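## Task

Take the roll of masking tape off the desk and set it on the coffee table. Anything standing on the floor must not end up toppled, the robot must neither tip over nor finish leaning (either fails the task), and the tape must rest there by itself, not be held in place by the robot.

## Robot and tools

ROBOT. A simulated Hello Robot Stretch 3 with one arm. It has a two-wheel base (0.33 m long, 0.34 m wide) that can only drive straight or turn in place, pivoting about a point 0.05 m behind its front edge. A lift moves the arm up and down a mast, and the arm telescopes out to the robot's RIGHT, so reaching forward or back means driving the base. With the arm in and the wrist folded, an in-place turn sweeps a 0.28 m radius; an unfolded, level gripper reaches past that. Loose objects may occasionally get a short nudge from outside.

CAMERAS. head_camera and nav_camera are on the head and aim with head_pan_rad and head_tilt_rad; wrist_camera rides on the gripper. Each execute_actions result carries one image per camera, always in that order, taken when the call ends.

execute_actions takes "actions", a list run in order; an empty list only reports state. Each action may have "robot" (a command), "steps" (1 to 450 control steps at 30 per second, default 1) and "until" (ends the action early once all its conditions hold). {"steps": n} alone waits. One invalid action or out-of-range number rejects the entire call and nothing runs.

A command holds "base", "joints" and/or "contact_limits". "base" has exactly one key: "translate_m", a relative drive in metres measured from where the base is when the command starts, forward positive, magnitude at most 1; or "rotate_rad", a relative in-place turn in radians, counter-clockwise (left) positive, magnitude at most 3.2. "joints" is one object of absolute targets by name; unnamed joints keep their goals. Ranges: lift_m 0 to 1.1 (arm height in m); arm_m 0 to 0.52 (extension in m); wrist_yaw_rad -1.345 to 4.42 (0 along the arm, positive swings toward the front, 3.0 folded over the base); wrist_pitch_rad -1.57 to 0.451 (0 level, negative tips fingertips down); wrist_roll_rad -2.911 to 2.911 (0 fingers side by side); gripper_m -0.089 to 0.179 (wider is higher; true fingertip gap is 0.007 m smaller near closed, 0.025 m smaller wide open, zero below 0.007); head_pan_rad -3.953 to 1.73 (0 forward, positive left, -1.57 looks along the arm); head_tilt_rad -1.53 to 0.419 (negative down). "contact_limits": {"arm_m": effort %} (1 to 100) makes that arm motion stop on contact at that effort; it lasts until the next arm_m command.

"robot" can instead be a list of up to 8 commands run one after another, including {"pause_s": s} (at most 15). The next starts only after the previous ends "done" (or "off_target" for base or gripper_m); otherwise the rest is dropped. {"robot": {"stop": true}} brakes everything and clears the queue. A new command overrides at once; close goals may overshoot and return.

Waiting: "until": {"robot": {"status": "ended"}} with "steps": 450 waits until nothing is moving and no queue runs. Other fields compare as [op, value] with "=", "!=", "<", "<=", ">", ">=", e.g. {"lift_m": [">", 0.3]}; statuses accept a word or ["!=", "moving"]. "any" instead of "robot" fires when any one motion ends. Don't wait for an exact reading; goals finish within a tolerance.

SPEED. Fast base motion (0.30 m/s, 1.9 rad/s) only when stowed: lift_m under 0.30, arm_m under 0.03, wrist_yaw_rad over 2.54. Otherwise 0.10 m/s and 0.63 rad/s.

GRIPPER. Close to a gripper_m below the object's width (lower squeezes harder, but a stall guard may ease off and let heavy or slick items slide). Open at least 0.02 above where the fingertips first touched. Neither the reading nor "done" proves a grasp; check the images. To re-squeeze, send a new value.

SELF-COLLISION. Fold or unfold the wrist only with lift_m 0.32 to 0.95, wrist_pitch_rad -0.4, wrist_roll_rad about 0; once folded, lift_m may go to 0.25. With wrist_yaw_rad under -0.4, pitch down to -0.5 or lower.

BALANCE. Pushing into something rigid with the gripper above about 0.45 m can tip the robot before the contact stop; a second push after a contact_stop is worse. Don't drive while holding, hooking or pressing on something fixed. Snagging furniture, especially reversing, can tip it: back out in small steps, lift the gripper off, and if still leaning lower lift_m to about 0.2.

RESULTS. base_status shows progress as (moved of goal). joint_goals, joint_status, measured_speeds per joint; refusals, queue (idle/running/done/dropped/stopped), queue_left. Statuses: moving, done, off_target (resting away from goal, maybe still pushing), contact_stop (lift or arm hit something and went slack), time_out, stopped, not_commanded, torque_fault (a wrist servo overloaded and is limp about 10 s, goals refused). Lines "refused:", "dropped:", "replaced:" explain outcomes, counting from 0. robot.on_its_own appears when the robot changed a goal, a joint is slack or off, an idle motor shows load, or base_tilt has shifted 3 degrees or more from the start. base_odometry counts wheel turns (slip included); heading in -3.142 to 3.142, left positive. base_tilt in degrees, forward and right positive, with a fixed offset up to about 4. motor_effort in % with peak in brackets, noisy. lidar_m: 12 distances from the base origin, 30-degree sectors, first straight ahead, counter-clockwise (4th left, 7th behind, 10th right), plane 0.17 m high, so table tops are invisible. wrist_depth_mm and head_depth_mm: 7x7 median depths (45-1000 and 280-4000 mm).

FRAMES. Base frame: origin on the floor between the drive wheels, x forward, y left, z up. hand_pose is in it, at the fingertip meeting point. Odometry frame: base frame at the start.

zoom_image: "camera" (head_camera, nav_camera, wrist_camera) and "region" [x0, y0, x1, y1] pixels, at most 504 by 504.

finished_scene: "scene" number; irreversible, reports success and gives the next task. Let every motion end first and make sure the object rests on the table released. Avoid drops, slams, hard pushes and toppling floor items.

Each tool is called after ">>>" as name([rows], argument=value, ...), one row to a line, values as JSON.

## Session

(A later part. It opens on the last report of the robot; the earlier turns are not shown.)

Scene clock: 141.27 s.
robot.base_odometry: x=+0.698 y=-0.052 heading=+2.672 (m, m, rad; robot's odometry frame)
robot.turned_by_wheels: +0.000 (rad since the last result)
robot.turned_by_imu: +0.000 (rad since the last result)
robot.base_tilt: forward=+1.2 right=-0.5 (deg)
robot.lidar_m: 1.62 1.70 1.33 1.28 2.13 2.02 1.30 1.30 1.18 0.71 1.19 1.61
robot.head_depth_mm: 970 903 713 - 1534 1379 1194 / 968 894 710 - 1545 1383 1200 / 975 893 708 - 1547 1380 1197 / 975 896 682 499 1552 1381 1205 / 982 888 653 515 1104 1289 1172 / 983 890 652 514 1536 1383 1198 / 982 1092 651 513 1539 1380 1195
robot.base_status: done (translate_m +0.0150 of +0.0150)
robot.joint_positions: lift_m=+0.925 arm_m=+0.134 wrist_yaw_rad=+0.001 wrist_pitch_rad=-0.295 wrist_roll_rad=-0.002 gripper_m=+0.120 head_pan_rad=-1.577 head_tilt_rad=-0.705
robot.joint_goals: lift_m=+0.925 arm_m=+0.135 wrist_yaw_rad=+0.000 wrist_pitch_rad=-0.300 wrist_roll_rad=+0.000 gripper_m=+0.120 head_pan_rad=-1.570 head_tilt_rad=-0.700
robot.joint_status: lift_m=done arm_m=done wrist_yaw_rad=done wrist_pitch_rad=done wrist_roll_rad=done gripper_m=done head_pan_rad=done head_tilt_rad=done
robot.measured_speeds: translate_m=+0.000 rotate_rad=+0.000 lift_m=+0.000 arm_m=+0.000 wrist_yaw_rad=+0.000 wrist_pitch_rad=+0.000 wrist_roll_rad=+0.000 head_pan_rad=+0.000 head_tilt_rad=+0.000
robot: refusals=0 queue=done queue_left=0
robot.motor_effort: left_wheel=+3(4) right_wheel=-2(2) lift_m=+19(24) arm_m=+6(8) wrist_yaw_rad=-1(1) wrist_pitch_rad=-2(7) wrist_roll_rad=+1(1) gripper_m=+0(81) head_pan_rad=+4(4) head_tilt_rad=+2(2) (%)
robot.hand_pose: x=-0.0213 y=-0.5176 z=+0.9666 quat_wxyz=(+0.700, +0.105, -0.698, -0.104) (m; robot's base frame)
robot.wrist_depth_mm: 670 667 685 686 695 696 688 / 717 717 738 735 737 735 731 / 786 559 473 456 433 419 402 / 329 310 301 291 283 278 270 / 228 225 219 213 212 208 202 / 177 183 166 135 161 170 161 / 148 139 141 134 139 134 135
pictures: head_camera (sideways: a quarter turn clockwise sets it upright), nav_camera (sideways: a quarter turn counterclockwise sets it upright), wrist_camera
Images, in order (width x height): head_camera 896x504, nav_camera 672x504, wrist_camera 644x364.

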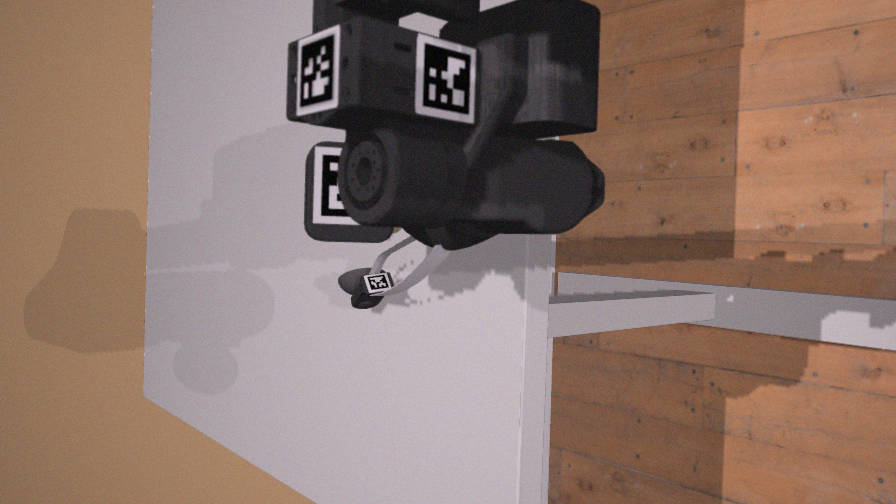

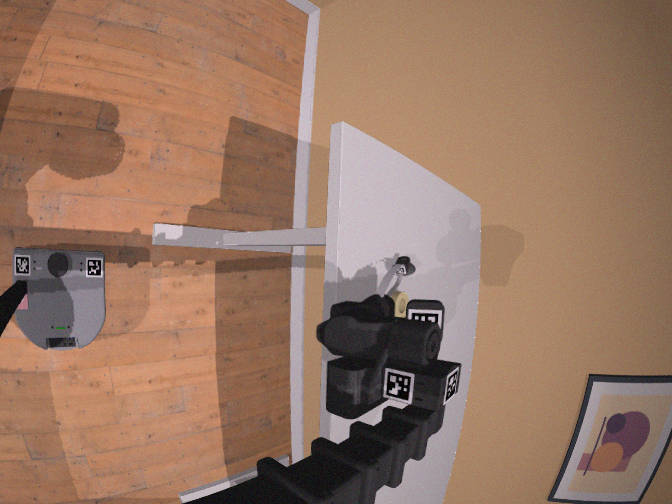

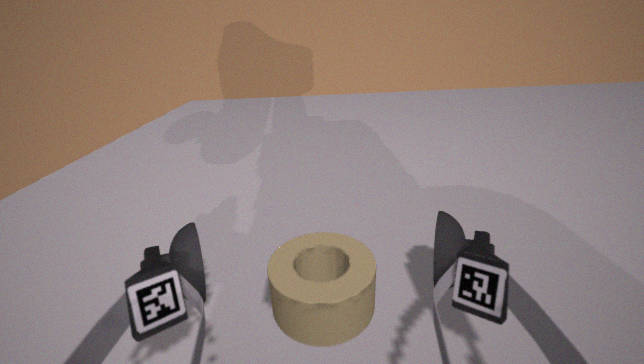

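>>> execute_actions([
  {"robot":[{"joints":{"lift_m":0.932,"arm_m":0.15}},{"joints":{"gripper_m":0.01}},{"pause_s":0.5},{"joints":{"lift_m":1.0,"head_pan_rad":1.2,"head_tilt_rad":-0.4}}],"steps":450,"until":{"robot":{"status":"ended"}}},
])

Scene clock: 156.73 s.
robot.base_odometry: x=+0.698 y=-0.052 heading=+2.672 (m, m, rad; robot's odometry frame)
robot.turned_by_wheels: +0.000 (rad since the last result)
robot.turned_by_imu: -0.001 (rad since the last result)
robot.base_tilt: forward=+1.2 right=-0.5 (deg)
robot.lidar_m: 1.62 1.69 1.32 1.27 2.12 2.03 1.30 1.30 1.18 0.71 1.18 1.61
robot.head_depth_mm: 2362 2457 1675 1652 1829 1767 1423 / 2816 2927 1675 1565 1731 1752 1429 / 3357 3544 1657 1509 1659 1755 1427 / 3371 3609 1633 1447 1583 1698 1420 / 3266 3519 1622 1380 1511 1638 1420 / 3150 3361 1602 1332 1445 1581 1414 / 3078 3244 1586 1288 1388 1518 1410
robot.base_status: done (translate_m +0.0150 of +0.0150)
robot.joint_positions: lift_m=+1.000 arm_m=+0.150 wrist_yaw_rad=-0.002 wrist_pitch_rad=-0.320 wrist_roll_rad=-0.002 gripper_m=+0.011 head_pan_rad=+1.193 head_tilt_rad=-0.409
robot.joint_goals: lift_m=+1.000 arm_m=+0.150 wrist_yaw_rad=+0.000 wrist_pitch_rad=-0.300 wrist_roll_rad=+0.000 gripper_m=+0.010 head_pan_rad=+1.200 head_tilt_rad=-0.400
robot.joint_status: lift_m=done arm_m=done wrist_yaw_rad=done wrist_pitch_rad=done wrist_roll_rad=done gripper_m=done head_pan_rad=done head_tilt_rad=done
robot.measured_speeds: translate_m=+0.000 rotate_rad=+0.000 lift_m=+0.000 arm_m=+0.000 wrist_yaw_rad=+0.000 wrist_pitch_rad=+0.000 wrist_roll_rad=+0.000 head_pan_rad=+0.000 head_tilt_rad=+0.000
robot: refusals=0 queue=done queue_left=0
robot.motor_effort: left_wheel=+3(4) right_wheel=-2(2) lift_m=+34(36) arm_m=+4(6) wrist_yaw_rad=+1(1) wrist_pitch_rad=+7(8) wrist_roll_rad=+1(1) gripper_m=-14(89) head_pan_rad=+4(48) head_tilt_rad=+4(29) (%)
robot.hand_pose: x=-0.0219 y=-0.5303 z=+1.0350 quat_wxyz=(+0.699, +0.112, -0.697, -0.113) (m; robot's base frame)
robot.wrist_depth_mm: 667 662 667 672 692 690 698 / 705 707 710 712 731 722 746 / 763 751 684 661 635 615 606 / 815 462 453 440 428 420 410 / 866 348 353 329 336 319 312 / 278 273 - 146 - 256 250 / 227 225 215 118 209 213 211
pictures: head_camera (sideways: a quarter turn clockwise sets it upright), nav_camera (sideways: a quarter turn counterclockwise sets it upright), wrist_camera
Images, in order (width x height): head_camera 896x504, nav_camera 672x504, wrist_camera 644x364.

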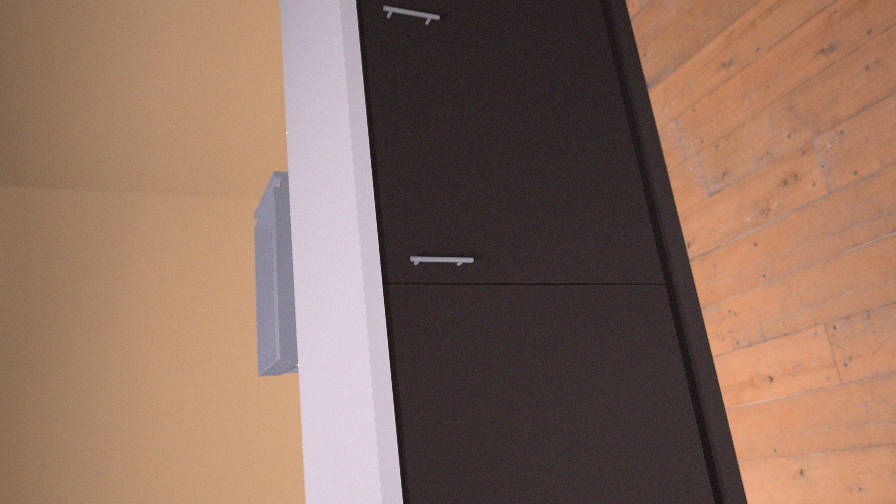

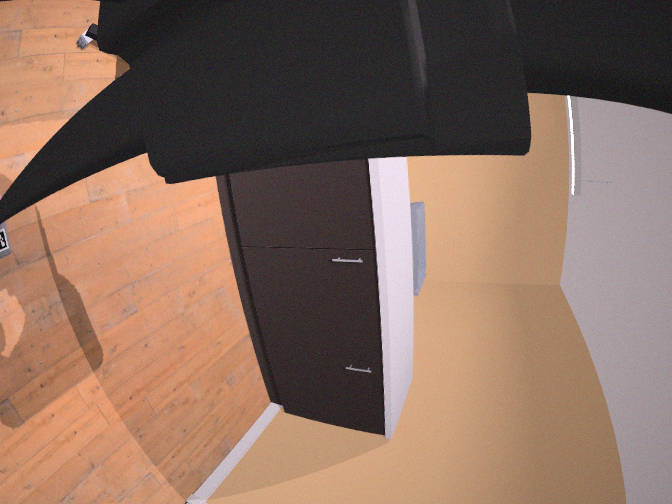

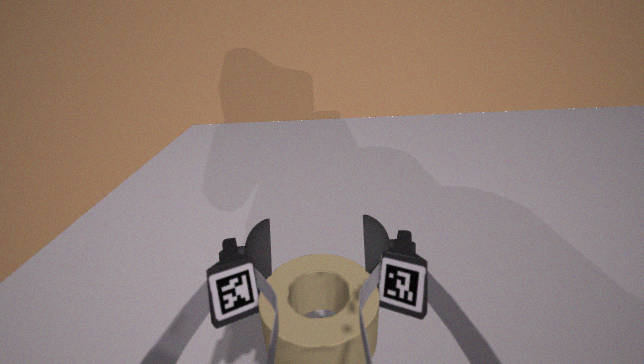

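>>> execute_actions([
  {"robot":[{"joints":{"gripper_m":-0.005,"arm_m":0.0,"lift_m":1.03,"wrist_pitch_rad":-0.4}},{"base":{"rotate_rad":2.0},"joints":{"head_pan_rad":0,"head_tilt_rad":-0.5}},{"joints":{"lift_m":0.9}},{"joints":{"wrist_yaw_rad":3.0}}],"steps":450,"until":{"robot":{"status":"ended"}}},
])

Scene clock: 167.60 s.
robot.base_odometry: x=+0.698 y=-0.052 heading=-1.611 (m, m, rad; robot's odometry frame)
robot.turned_by_wheels: +2.000 (rad since the last result)
robot.turned_by_imu: +1.997 (rad since the last result)
robot.base_tilt: forward=+1.2 right=-0.4 (deg)
robot.lidar_m: 1.03 2.03 1.31 1.30 1.22 0.71 0.71 1.48 1.62 1.64 1.37 1.27
robot.head_depth_mm: 3145 3313 3377 1368 1458 1578 1348 / 3255 3488 3408 2736 2026 1619 1343 / 3396 3688 3412 2719 1335 1527 1333 / 3597 3869 3559 2480 1281 1123 1309 / 3469 3748 1991 1876 1286 1054 1319 / 3027 3236 1227 1308 1276 1357 1320 / 2660 2807 1110 1141 1228 1542 1299
robot.base_status: done (rotate_rad +1.9998 of +2.0000)
robot.joint_positions: lift_m=+0.900 arm_m=+0.000 wrist_yaw_rad=+2.996 wrist_pitch_rad=-0.419 wrist_roll_rad=-0.002 gripper_m=-0.004 head_pan_rad=+0.007 head_tilt_rad=-0.494
robot.joint_goals: lift_m=+0.900 arm_m=+0.000 wrist_yaw_rad=+3.000 wrist_pitch_rad=-0.400 wrist_roll_rad=+0.000 gripper_m=-0.005 head_pan_rad=+0.000 head_tilt_rad=-0.500
robot.joint_status: lift_m=done arm_m=done wrist_yaw_rad=done wrist_pitch_rad=done wrist_roll_rad=done gripper_m=done head_pan_rad=done head_tilt_rad=done
robot.measured_speeds: translate_m=+0.000 rotate_rad=+0.000 lift_m=+0.000 arm_m=+0.000 wrist_yaw_rad=+0.000 wrist_pitch_rad=+0.000 wrist_roll_rad=+0.000 head_pan_rad=+0.000 head_tilt_rad=+0.000
robot: refusals=0 queue=done queue_left=0
robot.motor_effort: left_wheel=-6(11) right_wheel=+3(5) lift_m=+23(36) arm_m=-2(1) wrist_yaw_rad=+2(4) wrist_pitch_rad=+7(6) wrist_roll_rad=+1(1) gripper_m=-20(76) head_pan_rad=-4(47) head_tilt_rad=-4(15) (%)
robot.hand_pose: x=+0.0112 y=+0.0766 z=+0.9126 quat_wxyz=(+0.197, +0.700, +0.097, +0.680) (m; robot's base frame)
robot.wrist_depth_mm: 970 - - - - - - / 378 - - - - - - / - - - - - - - / - - - - - - - / - - - - - - - / - - - 146 - - - / - - - 118 - - -
pictures: head_camera (sideways: a quarter turn clockwise sets it upright), nav_camera (sideways: a quarter turn counterclockwise sets it upright), wrist_camera
Images, in order (width x height): head_camera 896x504, nav_camera 672x504, wrist_camera 644x364.

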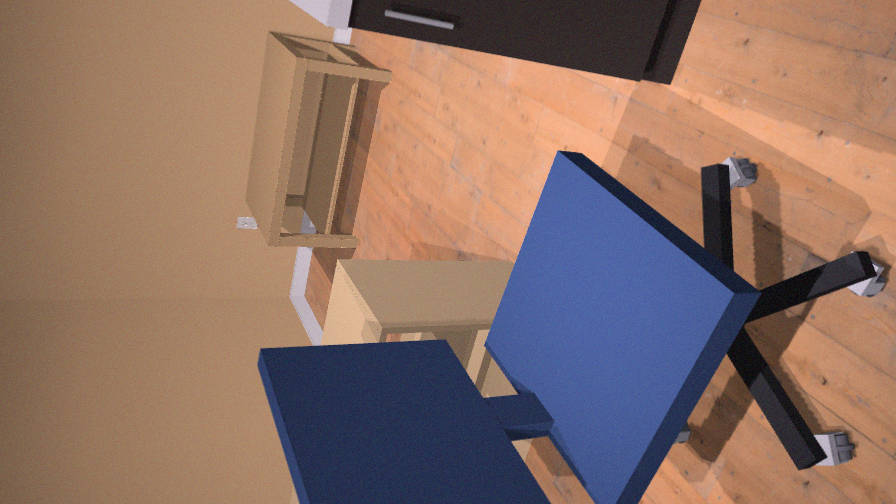

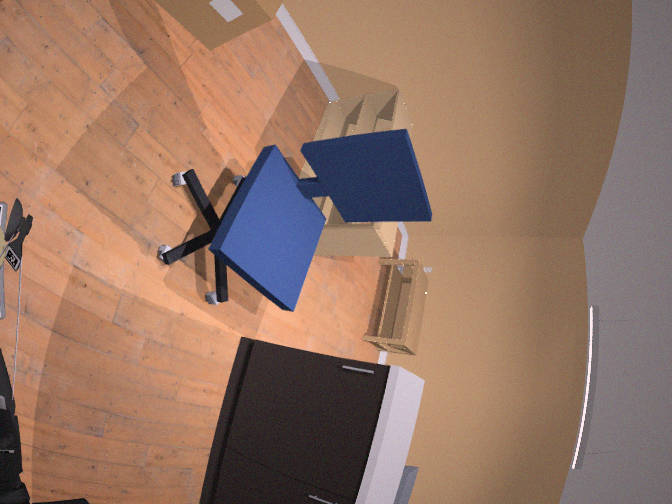

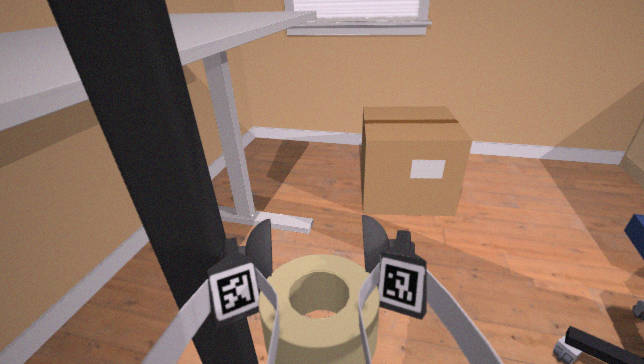

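>>> execute_actions([
  {"robot":[{"base":{"rotate_rad":-0.656}},{"base":{"translate_m":0.82}},{"base":{"rotate_rad":1.75},"joints":{"head_tilt_rad":-0.9}}],"steps":450,"until":{"robot":{"status":"ended"}}},
])

Scene clock: 183.10 s.
robot.base_odometry: x=+0.172 y=-0.682 heading=-0.517 (m, m, rad; robot's odometry frame)
robot.turned_by_wheels: +1.094 (rad since the last result)
robot.turned_by_imu: +1.090 (rad since the last result)
robot.base_tilt: forward=+2.2 right=-0.8 (deg)
robot.lidar_m: 0.74 1.64 1.98 1.50 1.99 1.49 1.45 0.71 0.50 0.47 0.49 1.22
robot.head_depth_mm: 849 1596 1843 1606 1375 1264 1134 / 854 999 1182 1031 1354 1246 1135 / 864 1005 1156 1035 1258 1265 1135 / 873 1018 1182 1036 1282 1268 1139 / 880 1047 1820 1030 1288 1252 1136 / 2151 2337 1930 1638 1404 1269 1133 / 2071 1718 1870 1637 1430 1264 1134
robot.base_status: moving (rotate_rad +1.7498 of +1.7500)
robot.joint_positions: lift_m=+0.900 arm_m=+0.000 wrist_yaw_rad=+2.997 wrist_pitch_rad=-0.419 wrist_roll_rad=-0.002 gripper_m=-0.004 head_pan_rad=+0.007 head_tilt_rad=-0.889
robot.joint_goals: lift_m=+0.900 arm_m=+0.000 wrist_yaw_rad=+3.000 wrist_pitch_rad=-0.400 wrist_roll_rad=+0.000 gripper_m=-0.005 head_pan_rad=+0.000 head_tilt_rad=-0.900
robot.joint_status: lift_m=done arm_m=done wrist_yaw_rad=done wrist_pitch_rad=done wrist_roll_rad=done gripper_m=done head_pan_rad=done head_tilt_rad=done
robot.measured_speeds: translate_m=+0.000 rotate_rad=+0.000 lift_m=+0.000 arm_m=+0.000 wrist_yaw_rad=+0.000 wrist_pitch_rad=+0.000 wrist_roll_rad=+0.000 head_pan_rad=+0.000 head_tilt_rad=+0.000
robot: refusals=0 queue=running queue_left=0
robot.motor_effort: left_wheel=-5(11) right_wheel=+2(5) lift_m=+23(24) arm_m=-2(2) wrist_yaw_rad=+2(3) wrist_pitch_rad=+7(7) wrist_roll_rad=+1(1) gripper_m=-19(19) head_pan_rad=-4(4) head_tilt_rad=-7(35) (%)
robot.hand_pose: x=+0.0112 y=+0.0766 z=+0.9126 quat_wxyz=(+0.197, +0.700, +0.097, +0.680) (m; robot's base frame)
robot.wrist_depth_mm: - - - - - - - / - - - - - - - / - - - - - - - / - - - - - - - / - - - - - - - / - - - 146 - - - / - - - 118 - - -
pictures: head_camera (sideways: a quarter turn clockwise sets it upright), nav_camera (sideways: a quarter turn counterclockwise sets it upright), wrist_camera
Images, in order (width x height): head_camera 896x504, nav_camera 672x504, wrist_camera 644x364.

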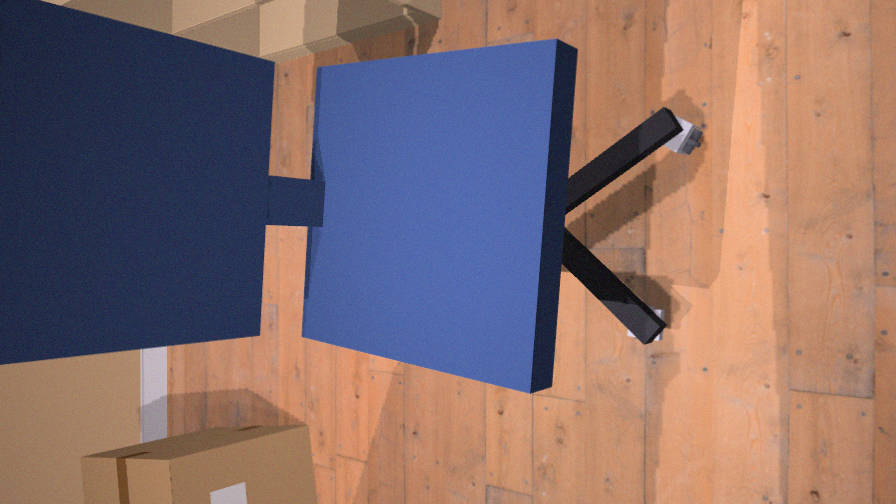

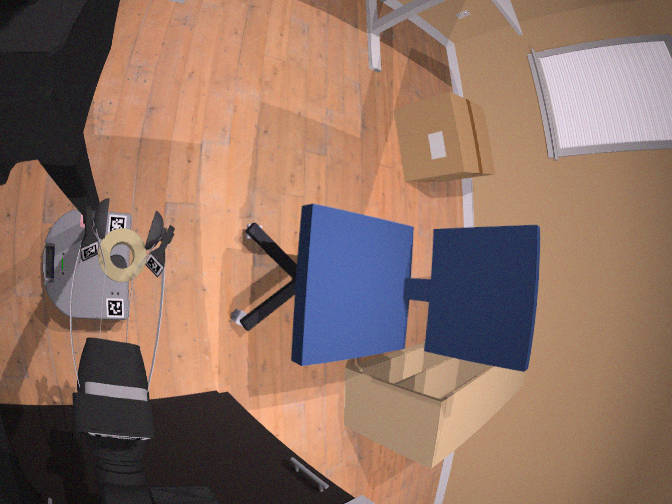

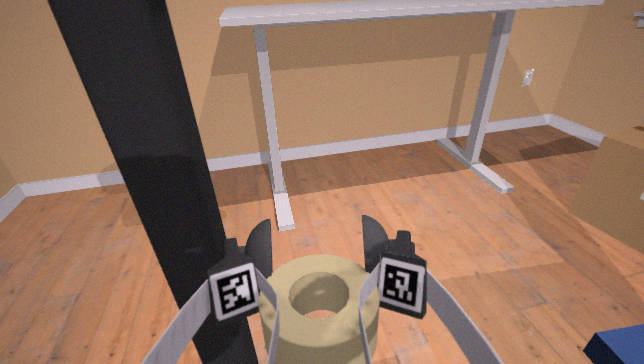

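>>> execute_actions([
  {"robot":[{"base":{"rotate_rad":-0.4}},{"base":{"translate_m":0.5}}],"steps":450,"until":{"robot":{"status":"ended"}}},
])

Scene clock: 191.27 s.
robot.base_odometry: x=+0.477 y=-1.078 heading=-0.917 (m, m, rad; robot's odometry frame)
robot.turned_by_wheels: -0.400 (rad since the last result)
robot.turned_by_imu: -0.401 (rad since the last result)
robot.base_tilt: forward=+1.2 right=-0.4 (deg)
robot.lidar_m: 0.72 0.35 0.34 1.90 1.76 2.29 1.94 0.78 0.34 0.27 0.40 0.83
robot.head_depth_mm: 2158 2331 1053 1546 1437 1271 1130 / 2076 1212 1026 1198 1422 1269 1133 / 1923 1203 1002 1102 1375 1262 1131 / 1533 1210 1300 1500 1420 1224 720 / 1525 1331 1671 1642 935 800 717 / 1662 1927 1827 774 904 800 718 / 1677 546 593 708 886 802 718
robot.base_status: done (translate_m +0.4999 of +0.5000)
robot.joint_positions: lift_m=+0.900 arm_m=+0.000 wrist_yaw_rad=+2.997 wrist_pitch_rad=-0.419 wrist_roll_rad=-0.002 gripper_m=-0.004 head_pan_rad=+0.007 head_tilt_rad=-0.889
robot.joint_goals: lift_m=+0.900 arm_m=+0.000 wrist_yaw_rad=+3.000 wrist_pitch_rad=-0.400 wrist_roll_rad=+0.000 gripper_m=-0.005 head_pan_rad=+0.000 head_tilt_rad=-0.900
robot.joint_status: lift_m=done arm_m=done wrist_yaw_rad=done wrist_pitch_rad=done wrist_roll_rad=done gripper_m=done head_pan_rad=done head_tilt_rad=done
robot.measured_speeds: translate_m=+0.000 rotate_rad=+0.000 lift_m=+0.000 arm_m=+0.000 wrist_yaw_rad=+0.000 wrist_pitch_rad=+0.000 wrist_roll_rad=+0.000 head_pan_rad=+0.000 head_tilt_rad=+0.000
robot: refusals=0 queue=done queue_left=0
robot.motor_effort: left_wheel=+16(36) right_wheel=+2(9) lift_m=+24(24) arm_m=-2(2) wrist_yaw_rad=+3(2) wrist_pitch_rad=+7(8) wrist_roll_rad=+1(1) gripper_m=-19(20) head_pan_rad=-4(4) head_tilt_rad=-6(6) (%)
robot.hand_pose: x=+0.0111 y=+0.0766 z=+0.9126 quat_wxyz=(+0.197, +0.700, +0.097, +0.680) (m; robot's base frame)
robot.wrist_depth_mm: - - - - - 530 445 / - - - - - 535 434 / - - - - - 570 450 / - - - - - 596 473 / - - - - - 630 499 / - - - 146 722 677 530 / - - - 118 581 589 606
pictures: head_camera (sideways: a quarter turn clockwise sets it upright), nav_camera (sideways: a quarter turn counterclockwise sets it upright), wrist_camera
Images, in order (width x height): head_camera 896x504, nav_camera 672x504, wrist_camera 644x364.

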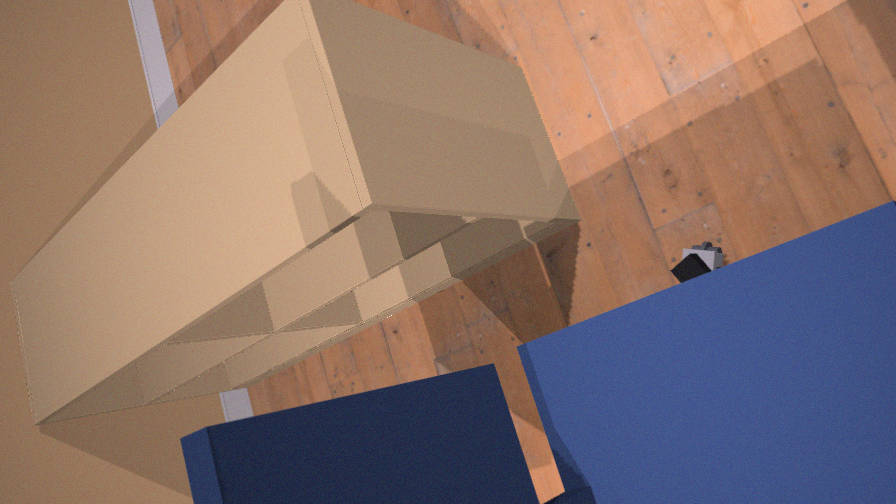

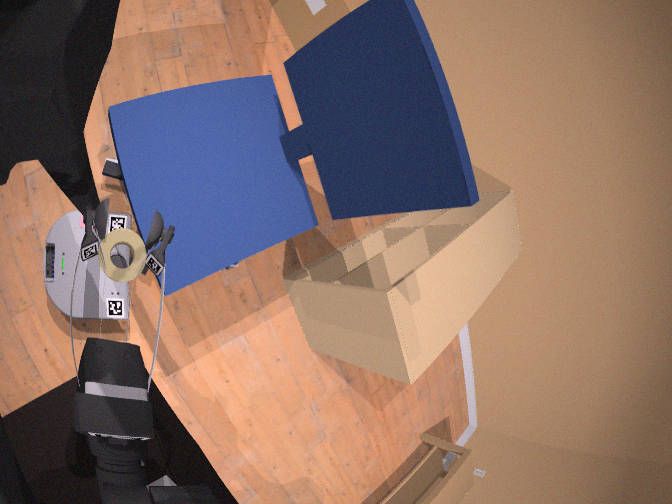

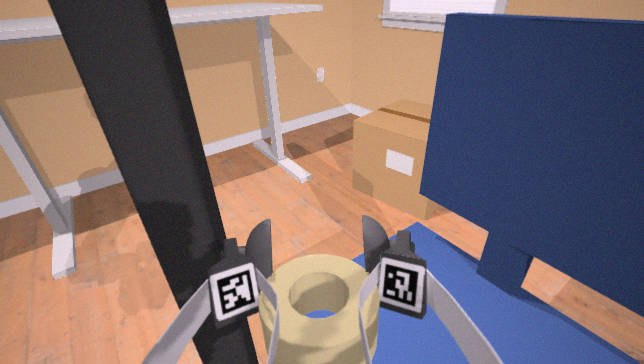

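>>> execute_actions([
  {"robot":[{"base":{"translate_m":0.25}},{"base":{"rotate_rad":-0.6}}],"steps":450,"until":{"robot":{"status":"ended"}}},
])

Scene clock: 196.93 s.
robot.base_odometry: x=+0.629 y=-1.277 heading=-1.516 (m, m, rad; robot's odometry frame)
robot.turned_by_wheels: -0.599 (rad since the last result)
robot.turned_by_imu: -0.594 (rad since the last result)
robot.base_tilt: forward=+1.2 right=-0.5 (deg)
robot.lidar_m: 0.57 0.47 1.03 0.38 1.23 2.27 1.92 2.21 0.56 0.34 0.42 1.87
robot.head_depth_mm: 1961 2166 1934 1639 1426 1261 1135 / 2044 2202 1909 1641 1423 1263 1139 / 2516 2217 1928 1635 1423 1269 1136 / 2660 2305 1912 1570 1378 1265 1134 / 2473 2319 1921 911 1101 1245 1133 / 2174 2277 1004 854 880 1200 1113 / 1940 2133 1003 857 1009 1244 718
robot.base_status: done (rotate_rad -0.5995 of -0.6000)
robot.joint_positions: lift_m=+0.900 arm_m=+0.000 wrist_yaw_rad=+2.997 wrist_pitch_rad=-0.420 wrist_roll_rad=-0.002 gripper_m=-0.004 head_pan_rad=+0.006 head_tilt_rad=-0.890
robot.joint_goals: lift_m=+0.900 arm_m=+0.000 wrist_yaw_rad=+3.000 wrist_pitch_rad=-0.400 wrist_roll_rad=+0.000 gripper_m=-0.005 head_pan_rad=+0.000 head_tilt_rad=-0.900
robot.joint_status: lift_m=done arm_m=done wrist_yaw_rad=done wrist_pitch_rad=done wrist_roll_rad=done gripper_m=done head_pan_rad=done head_tilt_rad=done
robot.measured_speeds: translate_m=+0.000 rotate_rad=+0.000 lift_m=+0.000 arm_m=+0.000 wrist_yaw_rad=+0.000 wrist_pitch_rad=+0.000 wrist_roll_rad=+0.000 head_pan_rad=+0.000 head_tilt_rad=+0.000
robot: refusals=0 queue=done queue_left=0
robot.motor_effort: left_wheel=+14(49) right_wheel=-5(7) lift_m=+24(23) arm_m=-2(2) wrist_yaw_rad=+2(1) wrist_pitch_rad=+7(7) wrist_roll_rad=+1(1) gripper_m=-19(19) head_pan_rad=-3(4) head_tilt_rad=-5(6) (%)
robot.hand_pose: x=+0.0110 y=+0.0767 z=+0.9125 quat_wxyz=(+0.197, +0.700, +0.097, +0.680) (m; robot's base frame)
robot.wrist_depth_mm: - - 598 - - - - / - - 624 680 - - - / - - 675 734 - - - / - - 744 812 - - 767 / - - 821 864 - - 626 / - - - 146 - 896 522 / - - 587 117 645 701 531
pictures: head_camera (sideways: a quarter turn clockwise sets it upright), nav_camera (sideways: a quarter turn counterclockwise sets it upright), wrist_camera
Images, in order (width x height): head_camera 896x504, nav_camera 672x504, wrist_camera 644x364.

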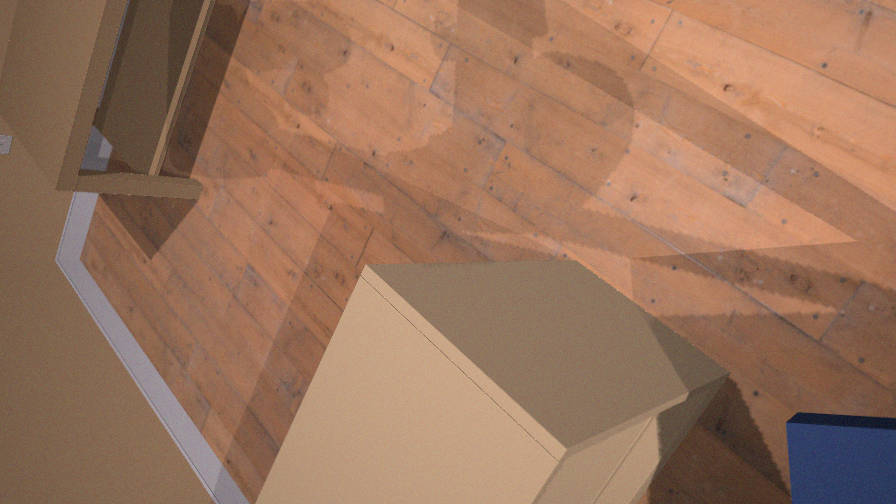

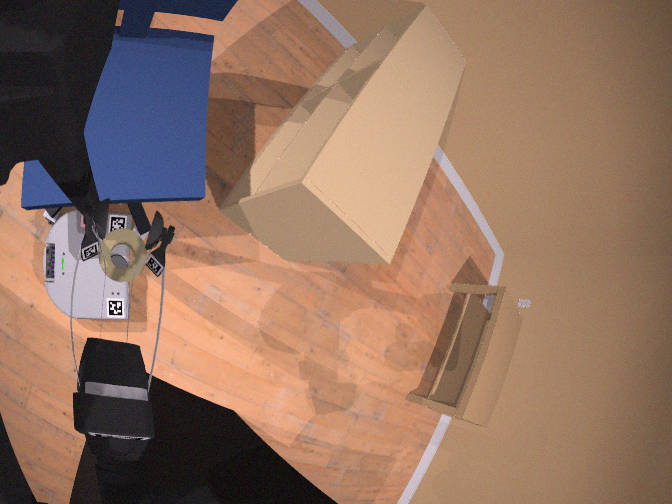

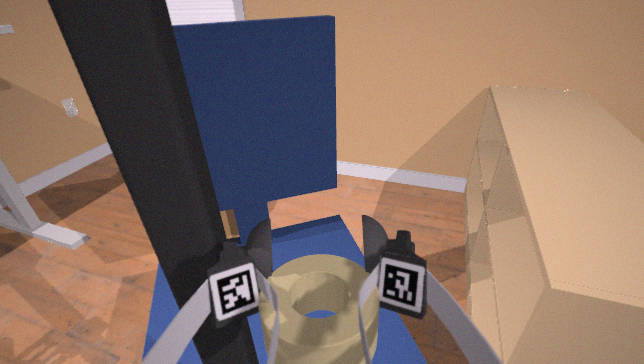

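>>> execute_actions([
  {"robot":[{"base":{"rotate_rad":-0.3}},{"base":{"translate_m":0.7},"joints":{"head_tilt_rad":-0.7}}],"steps":450,"until":{"robot":{"status":"ended"}}},
])

Scene clock: 208.23 s.
robot.base_odometry: x=+0.459 y=-1.956 heading=-1.816 (m, m, rad; robot's odometry frame)
robot.turned_by_wheels: -0.300 (rad since the last result)
robot.turned_by_imu: -0.299 (rad since the last result)
robot.base_tilt: forward=+1.2 right=-0.4 (deg)
robot.lidar_m: 1.18 1.42 1.49 0.26 0.28 0.46 2.63 0.54 0.46 0.46 1.28 1.18
robot.head_depth_mm: 1524 1691 1879 1985 1633 1384 1199 / 1558 1749 1633 1524 1620 1384 1194 / 1600 1799 1626 1744 1626 1384 1201 / 1641 1843 1622 1799 1618 1379 1196 / 1694 1910 1627 1853 1621 1377 1198 / 1752 1952 1618 1846 1627 1382 1194 / 1783 2040 2236 1845 1626 1380 1192
robot.base_status: done (translate_m +0.7000 of +0.7000)
robot.joint_positions: lift_m=+0.900 arm_m=+0.000 wrist_yaw_rad=+2.997 wrist_pitch_rad=-0.420 wrist_roll_rad=-0.002 gripper_m=-0.004 head_pan_rad=+0.006 head_tilt_rad=-0.705
robot.joint_goals: lift_m=+0.900 arm_m=+0.000 wrist_yaw_rad=+3.000 wrist_pitch_rad=-0.400 wrist_roll_rad=+0.000 gripper_m=-0.005 head_pan_rad=+0.000 head_tilt_rad=-0.700
robot.joint_status: lift_m=done arm_m=done wrist_yaw_rad=done wrist_pitch_rad=done wrist_roll_rad=done gripper_m=done head_pan_rad=done head_tilt_rad=done
robot.measured_speeds: translate_m=+0.000 rotate_rad=+0.000 lift_m=+0.000 arm_m=+0.000 wrist_yaw_rad=+0.000 wrist_pitch_rad=+0.000 wrist_roll_rad=+0.000 head_pan_rad=+0.000 head_tilt_rad=+0.000
robot: refusals=0 queue=done queue_left=0
robot.motor_effort: left_wheel=+3(73) right_wheel=-2(12) lift_m=+24(24) arm_m=-2(2) wrist_yaw_rad=+2(3) wrist_pitch_rad=+7(8) wrist_roll_rad=+1(1) gripper_m=-20(20) head_pan_rad=-4(4) head_tilt_rad=+3(22) (%)
robot.hand_pose: x=+0.0110 y=+0.0767 z=+0.9125 quat_wxyz=(+0.197, +0.700, +0.097, +0.680) (m; robot's base frame)
robot.wrist_depth_mm: - - - - - - - / - - - - - - - / - - - - - - - / - - 828 - - - - / - 722 695 - - - - / - 541 - 146 - - - / - 515 486 118 - - -
pictures: head_camera (sideways: a quarter turn clockwise sets it upright), nav_camera (sideways: a quarter turn counterclockwise sets it upright), wrist_camera
Images, in order (width x height): head_camera 896x504, nav_camera 672x504, wrist_camera 644x364.

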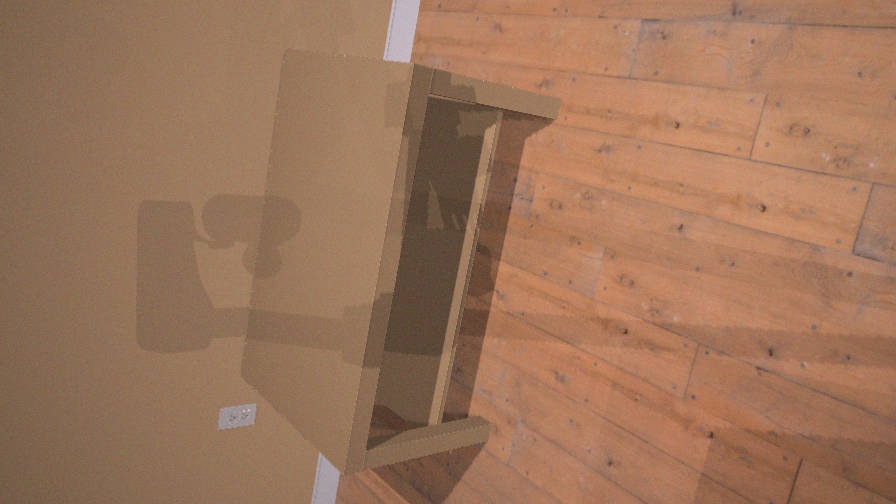

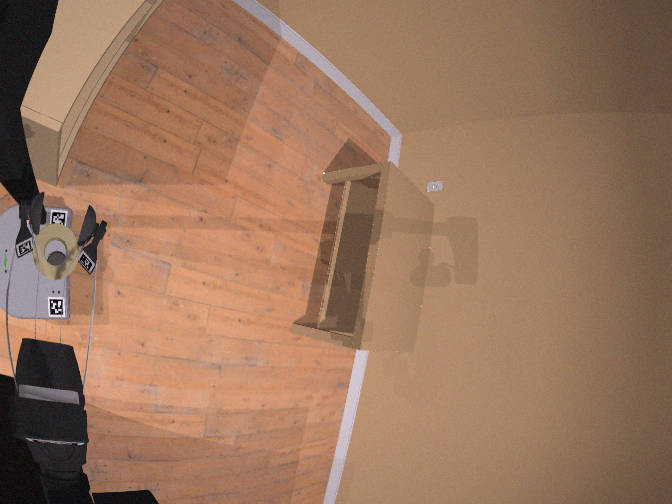

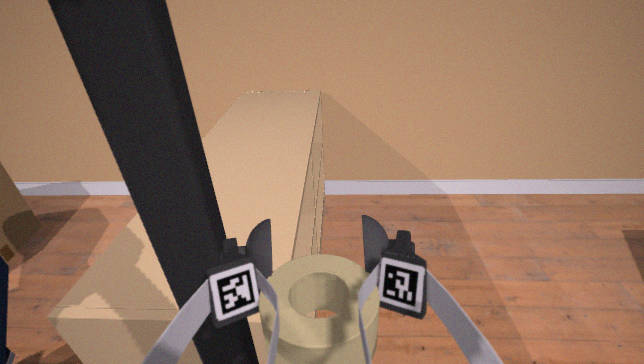

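>>> execute_actions([
  {"robot":[{"base":{"translate_m":0.62}},{"base":{"rotate_rad":1.75},"joints":{"head_pan_rad":-1.57,"head_tilt_rad":-0.8}},{"joints":{"wrist_yaw_rad":0.0}},{"joints":{"lift_m":0.55,"arm_m":0.2}}],"steps":450,"until":{"robot":{"status":"ended"}}},
  {"steps":200,"until":{"robot":{"status":"ended"}}},
])

Scene clock: 226.00 s.
robot.base_odometry: x=+0.308 y=-2.557 heading=-0.066 (m, m, rad; robot's odometry frame)
robot.turned_by_wheels: +1.750 (rad since the last result)
robot.turned_by_imu: +1.745 (rad since the last result)
robot.base_tilt: forward=+1.2 right=-0.5 (deg)
robot.lidar_m: 1.37 0.99 0.70 0.97 0.89 1.27 1.30 1.31 0.59 1.23 0.87 1.35
robot.head_depth_mm: 1044 1168 1315 1165 989 1174 1163 / 1087 1227 1348 1166 1009 - 1161 / 1133 1285 1400 1163 1032 1271 1164 / 1190 1358 1417 1160 1290 1310 1166 / 1247 1429 1411 1160 1374 1317 1163 / 1311 1510 1758 1156 1433 1319 1164 / 1383 1604 1934 1735 1482 1312 1161
robot.base_status: done (rotate_rad +1.7498 of +1.7500)
robot.joint_positions: lift_m=+0.550 arm_m=+0.200 wrist_yaw_rad=+0.003 wrist_pitch_rad=-0.420 wrist_roll_rad=-0.002 gripper_m=-0.004 head_pan_rad=-1.563 head_tilt_rad=-0.790
robot.joint_goals: lift_m=+0.550 arm_m=+0.200 wrist_yaw_rad=+0.000 wrist_pitch_rad=-0.400 wrist_roll_rad=+0.000 gripper_m=-0.005 head_pan_rad=-1.570 head_tilt_rad=-0.800
robot.joint_status: lift_m=done arm_m=done wrist_yaw_rad=done wrist_pitch_rad=done wrist_roll_rad=done gripper_m=done head_pan_rad=done head_tilt_rad=done
robot.measured_speeds: translate_m=+0.000 rotate_rad=+0.000 lift_m=+0.000 arm_m=+0.000 wrist_yaw_rad=+0.000 wrist_pitch_rad=+0.000 wrist_roll_rad=+0.000 head_pan_rad=+0.000 head_tilt_rad=+0.000
robot: refusals=0 queue=done queue_left=0
robot.motor_effort: left_wheel=-5(11) right_wheel=+2(6) lift_m=+24(23) arm_m=+4(4) wrist_yaw_rad=-2(1) wrist_pitch_rad=+7(8) wrist_roll_rad=+1(1) gripper_m=-19(20) head_pan_rad=-4(47) head_tilt_rad=-6(18) (%)
robot.hand_pose: x=-0.0210 y=-0.5689 z=+0.5625 quat_wxyz=(+0.693, +0.148, -0.690, -0.147) (m; robot's base frame)
robot.wrist_depth_mm: - 962 881 777 704 638 586 / - - 965 835 771 680 632 / - - 629 602 581 581 554 / 470 463 451 448 438 423 420 / 400 362 371 349 359 341 337 / 516 372 - 146 289 282 279 / 743 610 571 117 245 242 239
pictures: head_camera (sideways: a quarter turn clockwise sets it upright), nav_camera (sideways: a quarter turn counterclockwise sets it upright), wrist_camera
Images, in order (width x height): head_camera 896x504, nav_camera 672x504, wrist_camera 644x364.

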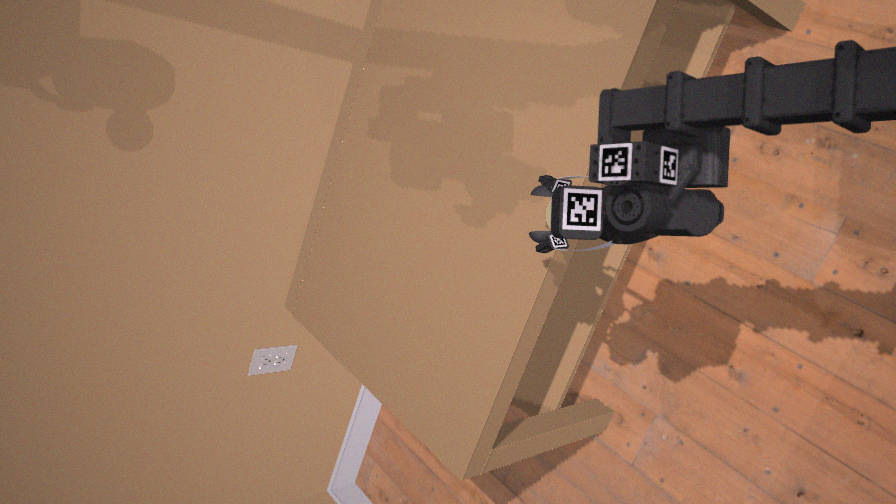

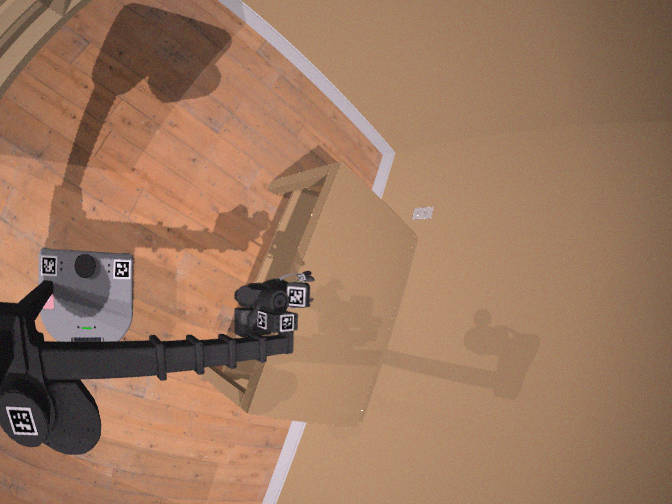

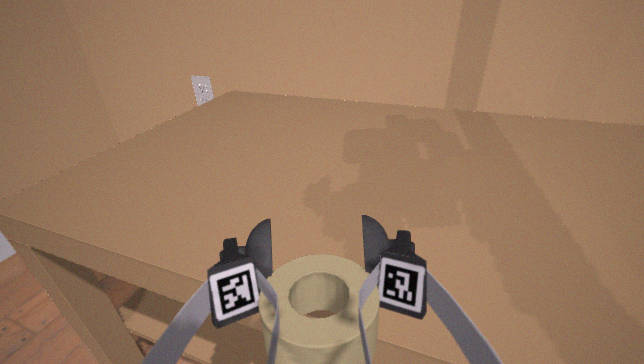

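>>> execute_actions([
  {"robot":[{"joints":{"wrist_pitch_rad":-0.3,"arm_m":0.4}},{"joints":{"lift_m":0.49}}],"steps":450,"until":{"robot":{"status":"ended"}}},
])

Scene clock: 229.90 s.
robot.base_odometry: x=+0.308 y=-2.557 heading=-0.066 (m, m, rad; robot's odometry frame)
robot.turned_by_wheels: +0.000 (rad since the last result)
robot.turned_by_imu: +0.000 (rad since the last result)
robot.base_tilt: forward=+1.3 right=-0.5 (deg)
robot.lidar_m: 1.37 1.00 0.70 0.97 0.89 1.27 1.29 1.31 0.59 1.23 0.87 1.35
robot.head_depth_mm: 1038 1172 1313 1163 988 1181 1162 / 1086 1228 1353 1161 995 - - / 1127 1288 1392 1210 1263 1298 1163 / 1187 1358 1425 1189 1273 1320 1164 / 1242 1436 1417 1158 1368 1322 1166 / 1307 1517 1760 1157 1427 1319 1163 / 1382 1608 1940 1743 1484 1315 1161
robot.base_status: done (rotate_rad +1.7498 of +1.7500)
robot.joint_positions: lift_m=+0.490 arm_m=+0.400 wrist_yaw_rad=+0.002 wrist_pitch_rad=-0.324 wrist_roll_rad=-0.002 gripper_m=-0.004 head_pan_rad=-1.563 head_tilt_rad=-0.790
robot.joint_goals: lift_m=+0.490 arm_m=+0.400 wrist_yaw_rad=+0.000 wrist_pitch_rad=-0.300 wrist_roll_rad=+0.000 gripper_m=-0.005 head_pan_rad=-1.570 head_tilt_rad=-0.800
robot.joint_status: lift_m=done arm_m=done wrist_yaw_rad=done wrist_pitch_rad=done wrist_roll_rad=done gripper_m=done head_pan_rad=done head_tilt_rad=done
robot.measured_speeds: translate_m=+0.000 rotate_rad=+0.000 lift_m=+0.000 arm_m=+0.000 wrist_yaw_rad=+0.000 wrist_pitch_rad=+0.000 wrist_roll_rad=+0.000 head_pan_rad=+0.000 head_tilt_rad=+0.000
robot: refusals=0 queue=done queue_left=0
robot.motor_effort: left_wheel=-6(6) right_wheel=+3(3) lift_m=+24(24) arm_m=+4(4) wrist_yaw_rad=-1(3) wrist_pitch_rad=+9(9) wrist_roll_rad=+1(1) gripper_m=-20(19) head_pan_rad=-4(4) head_tilt_rad=-5(5) (%)
robot.hand_pose: x=-0.0209 y=-0.7799 z=+0.5246 quat_wxyz=(+0.699, +0.115, -0.697, -0.113) (m; robot's base frame)
robot.wrist_depth_mm: 838 769 665 601 548 488 448 / 886 815 704 629 572 523 465 / 973 864 641 654 594 544 499 / 959 437 420 413 400 390 382 / 328 322 330 309 318 296 293 / 258 254 - 145 248 240 234 / 213 214 203 118 197 201 198
pictures: head_camera (sideways: a quarter turn clockwise sets it upright), nav_camera (sideways: a quarter turn counterclockwise sets it upright), wrist_camera
Images, in order (width x height): head_camera 896x504, nav_camera 672x504, wrist_camera 644x364.

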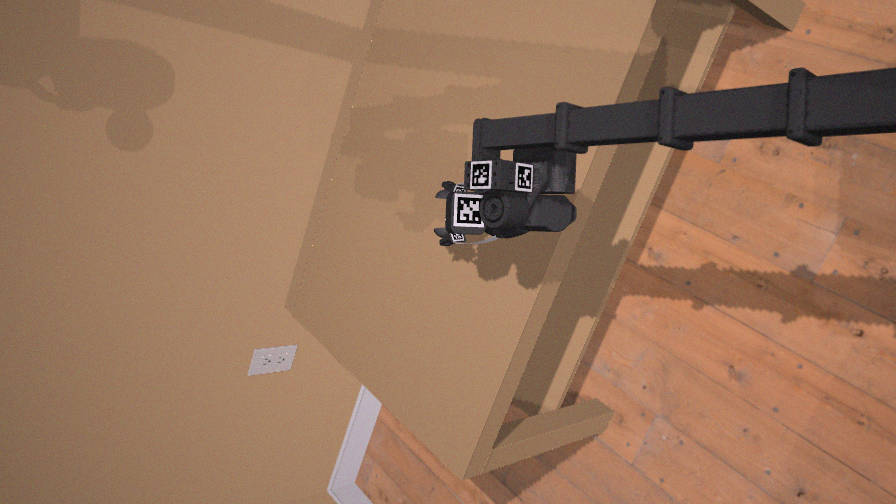

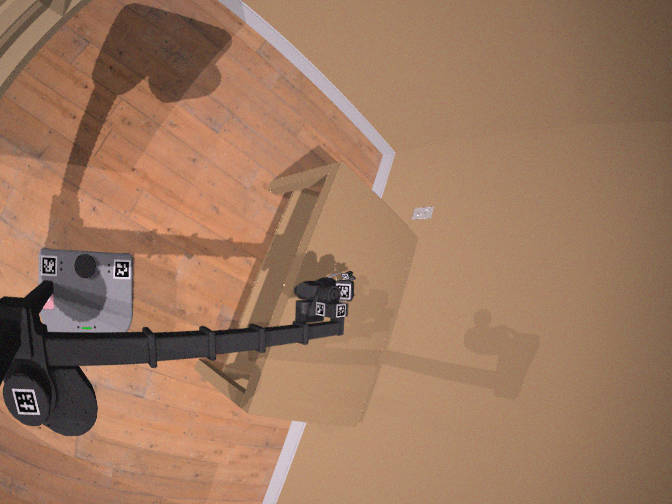

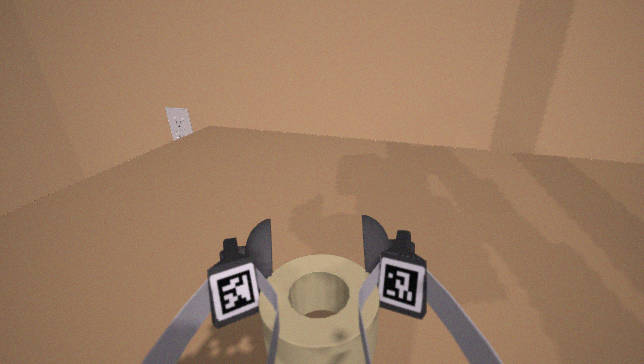

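>>> execute_actions([
  {"robot":[{"joints":{"lift_m":0.437}}],"steps":450,"until":{"robot":{"status":"ended"}}},
])

Scene clock: 231.13 s.
robot.base_odometry: x=+0.308 y=-2.557 heading=-0.066 (m, m, rad; robot's odometry frame)
robot.turned_by_wheels: +0.000 (rad since the last result)
robot.turned_by_imu: +0.000 (rad since the last result)
robot.base_tilt: forward=+1.2 right=-0.5 (deg)
robot.lidar_m: 1.37 0.99 0.70 0.97 0.89 1.27 1.30 1.31 0.59 1.22 0.86 1.35
robot.head_depth_mm: 1043 1169 1316 1160 988 1184 1165 / 1089 1228 1351 1165 1000 1238 1181 / 1133 1288 1393 1192 1260 1294 1168 / 1192 1359 1420 1162 1280 1320 1165 / 1246 1432 1417 1162 1368 1318 1162 / 1309 1518 1754 1158 1421 1320 1159 / 1380 1606 1942 1741 1481 1314 1168
robot.base_status: done (rotate_rad +1.7498 of +1.7500)
robot.joint_positions: lift_m=+0.437 arm_m=+0.400 wrist_yaw_rad=+0.002 wrist_pitch_rad=-0.324 wrist_roll_rad=-0.002 gripper_m=-0.004 head_pan_rad=-1.563 head_tilt_rad=-0.790
robot.joint_goals: lift_m=+0.437 arm_m=+0.400 wrist_yaw_rad=+0.000 wrist_pitch_rad=-0.300 wrist_roll_rad=+0.000 gripper_m=-0.005 head_pan_rad=-1.570 head_tilt_rad=-0.800
robot.joint_status: lift_m=done arm_m=done wrist_yaw_rad=done wrist_pitch_rad=done wrist_roll_rad=done gripper_m=done head_pan_rad=done head_tilt_rad=done
robot.measured_speeds: translate_m=+0.000 rotate_rad=+0.000 lift_m=+0.000 arm_m=+0.000 wrist_yaw_rad=+0.000 wrist_pitch_rad=+0.000 wrist_roll_rad=+0.000 head_pan_rad=+0.000 head_tilt_rad=+0.000
robot: refusals=0 queue=done queue_left=0
robot.motor_effort: left_wheel=-5(6) right_wheel=+3(3) lift_m=+23(23) arm_m=+4(4) wrist_yaw_rad=-3(2) wrist_pitch_rad=+9(9) wrist_roll_rad=+1(0) gripper_m=-20(20) head_pan_rad=-4(4) head_tilt_rad=-6(6) (%)
robot.hand_pose: x=-0.0209 y=-0.7799 z=+0.4716 quat_wxyz=(+0.699, +0.115, -0.697, -0.113) (m; robot's base frame)
robot.wrist_depth_mm: 846 740 660 586 534 485 449 / 898 818 709 631 569 516 471 / 963 464 446 433 415 403 388 / 314 305 295 287 283 275 268 / 231 227 232 217 221 209 206 / 182 180 - 146 174 169 167 / 150 150 142 117 139 142 140
pictures: head_camera (sideways: a quarter turn clockwise sets it upright), nav_camera (sideways: a quarter turn counterclockwise sets it upright), wrist_camera
Images, in order (width x height): head_camera 896x504, nav_camera 672x504, wrist_camera 644x364.

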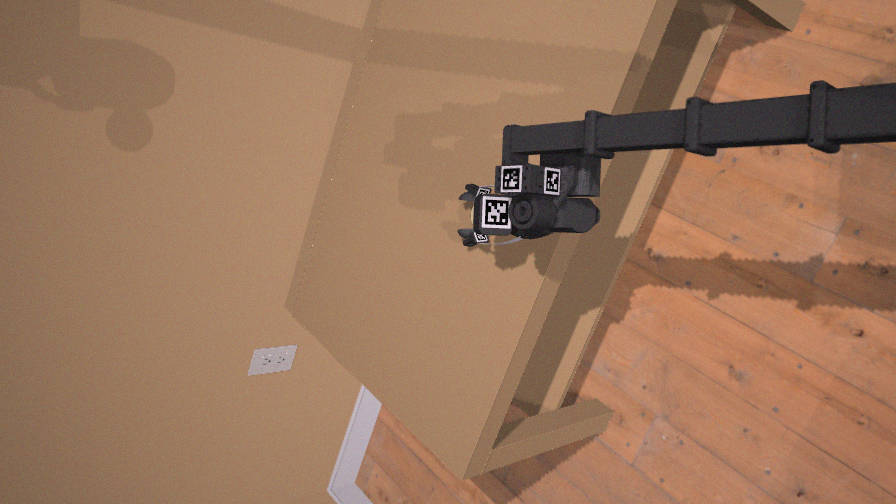

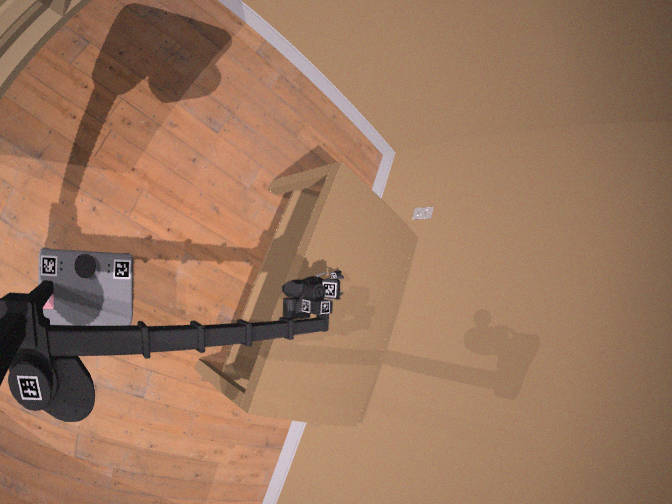

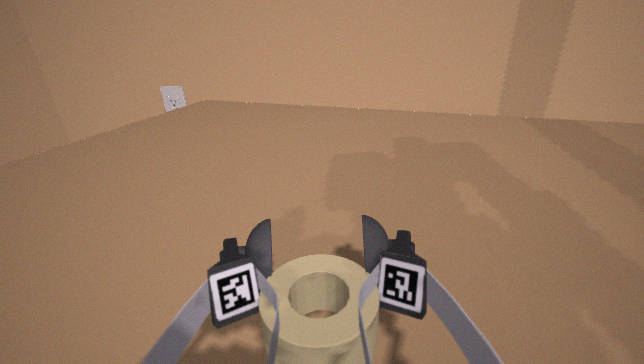

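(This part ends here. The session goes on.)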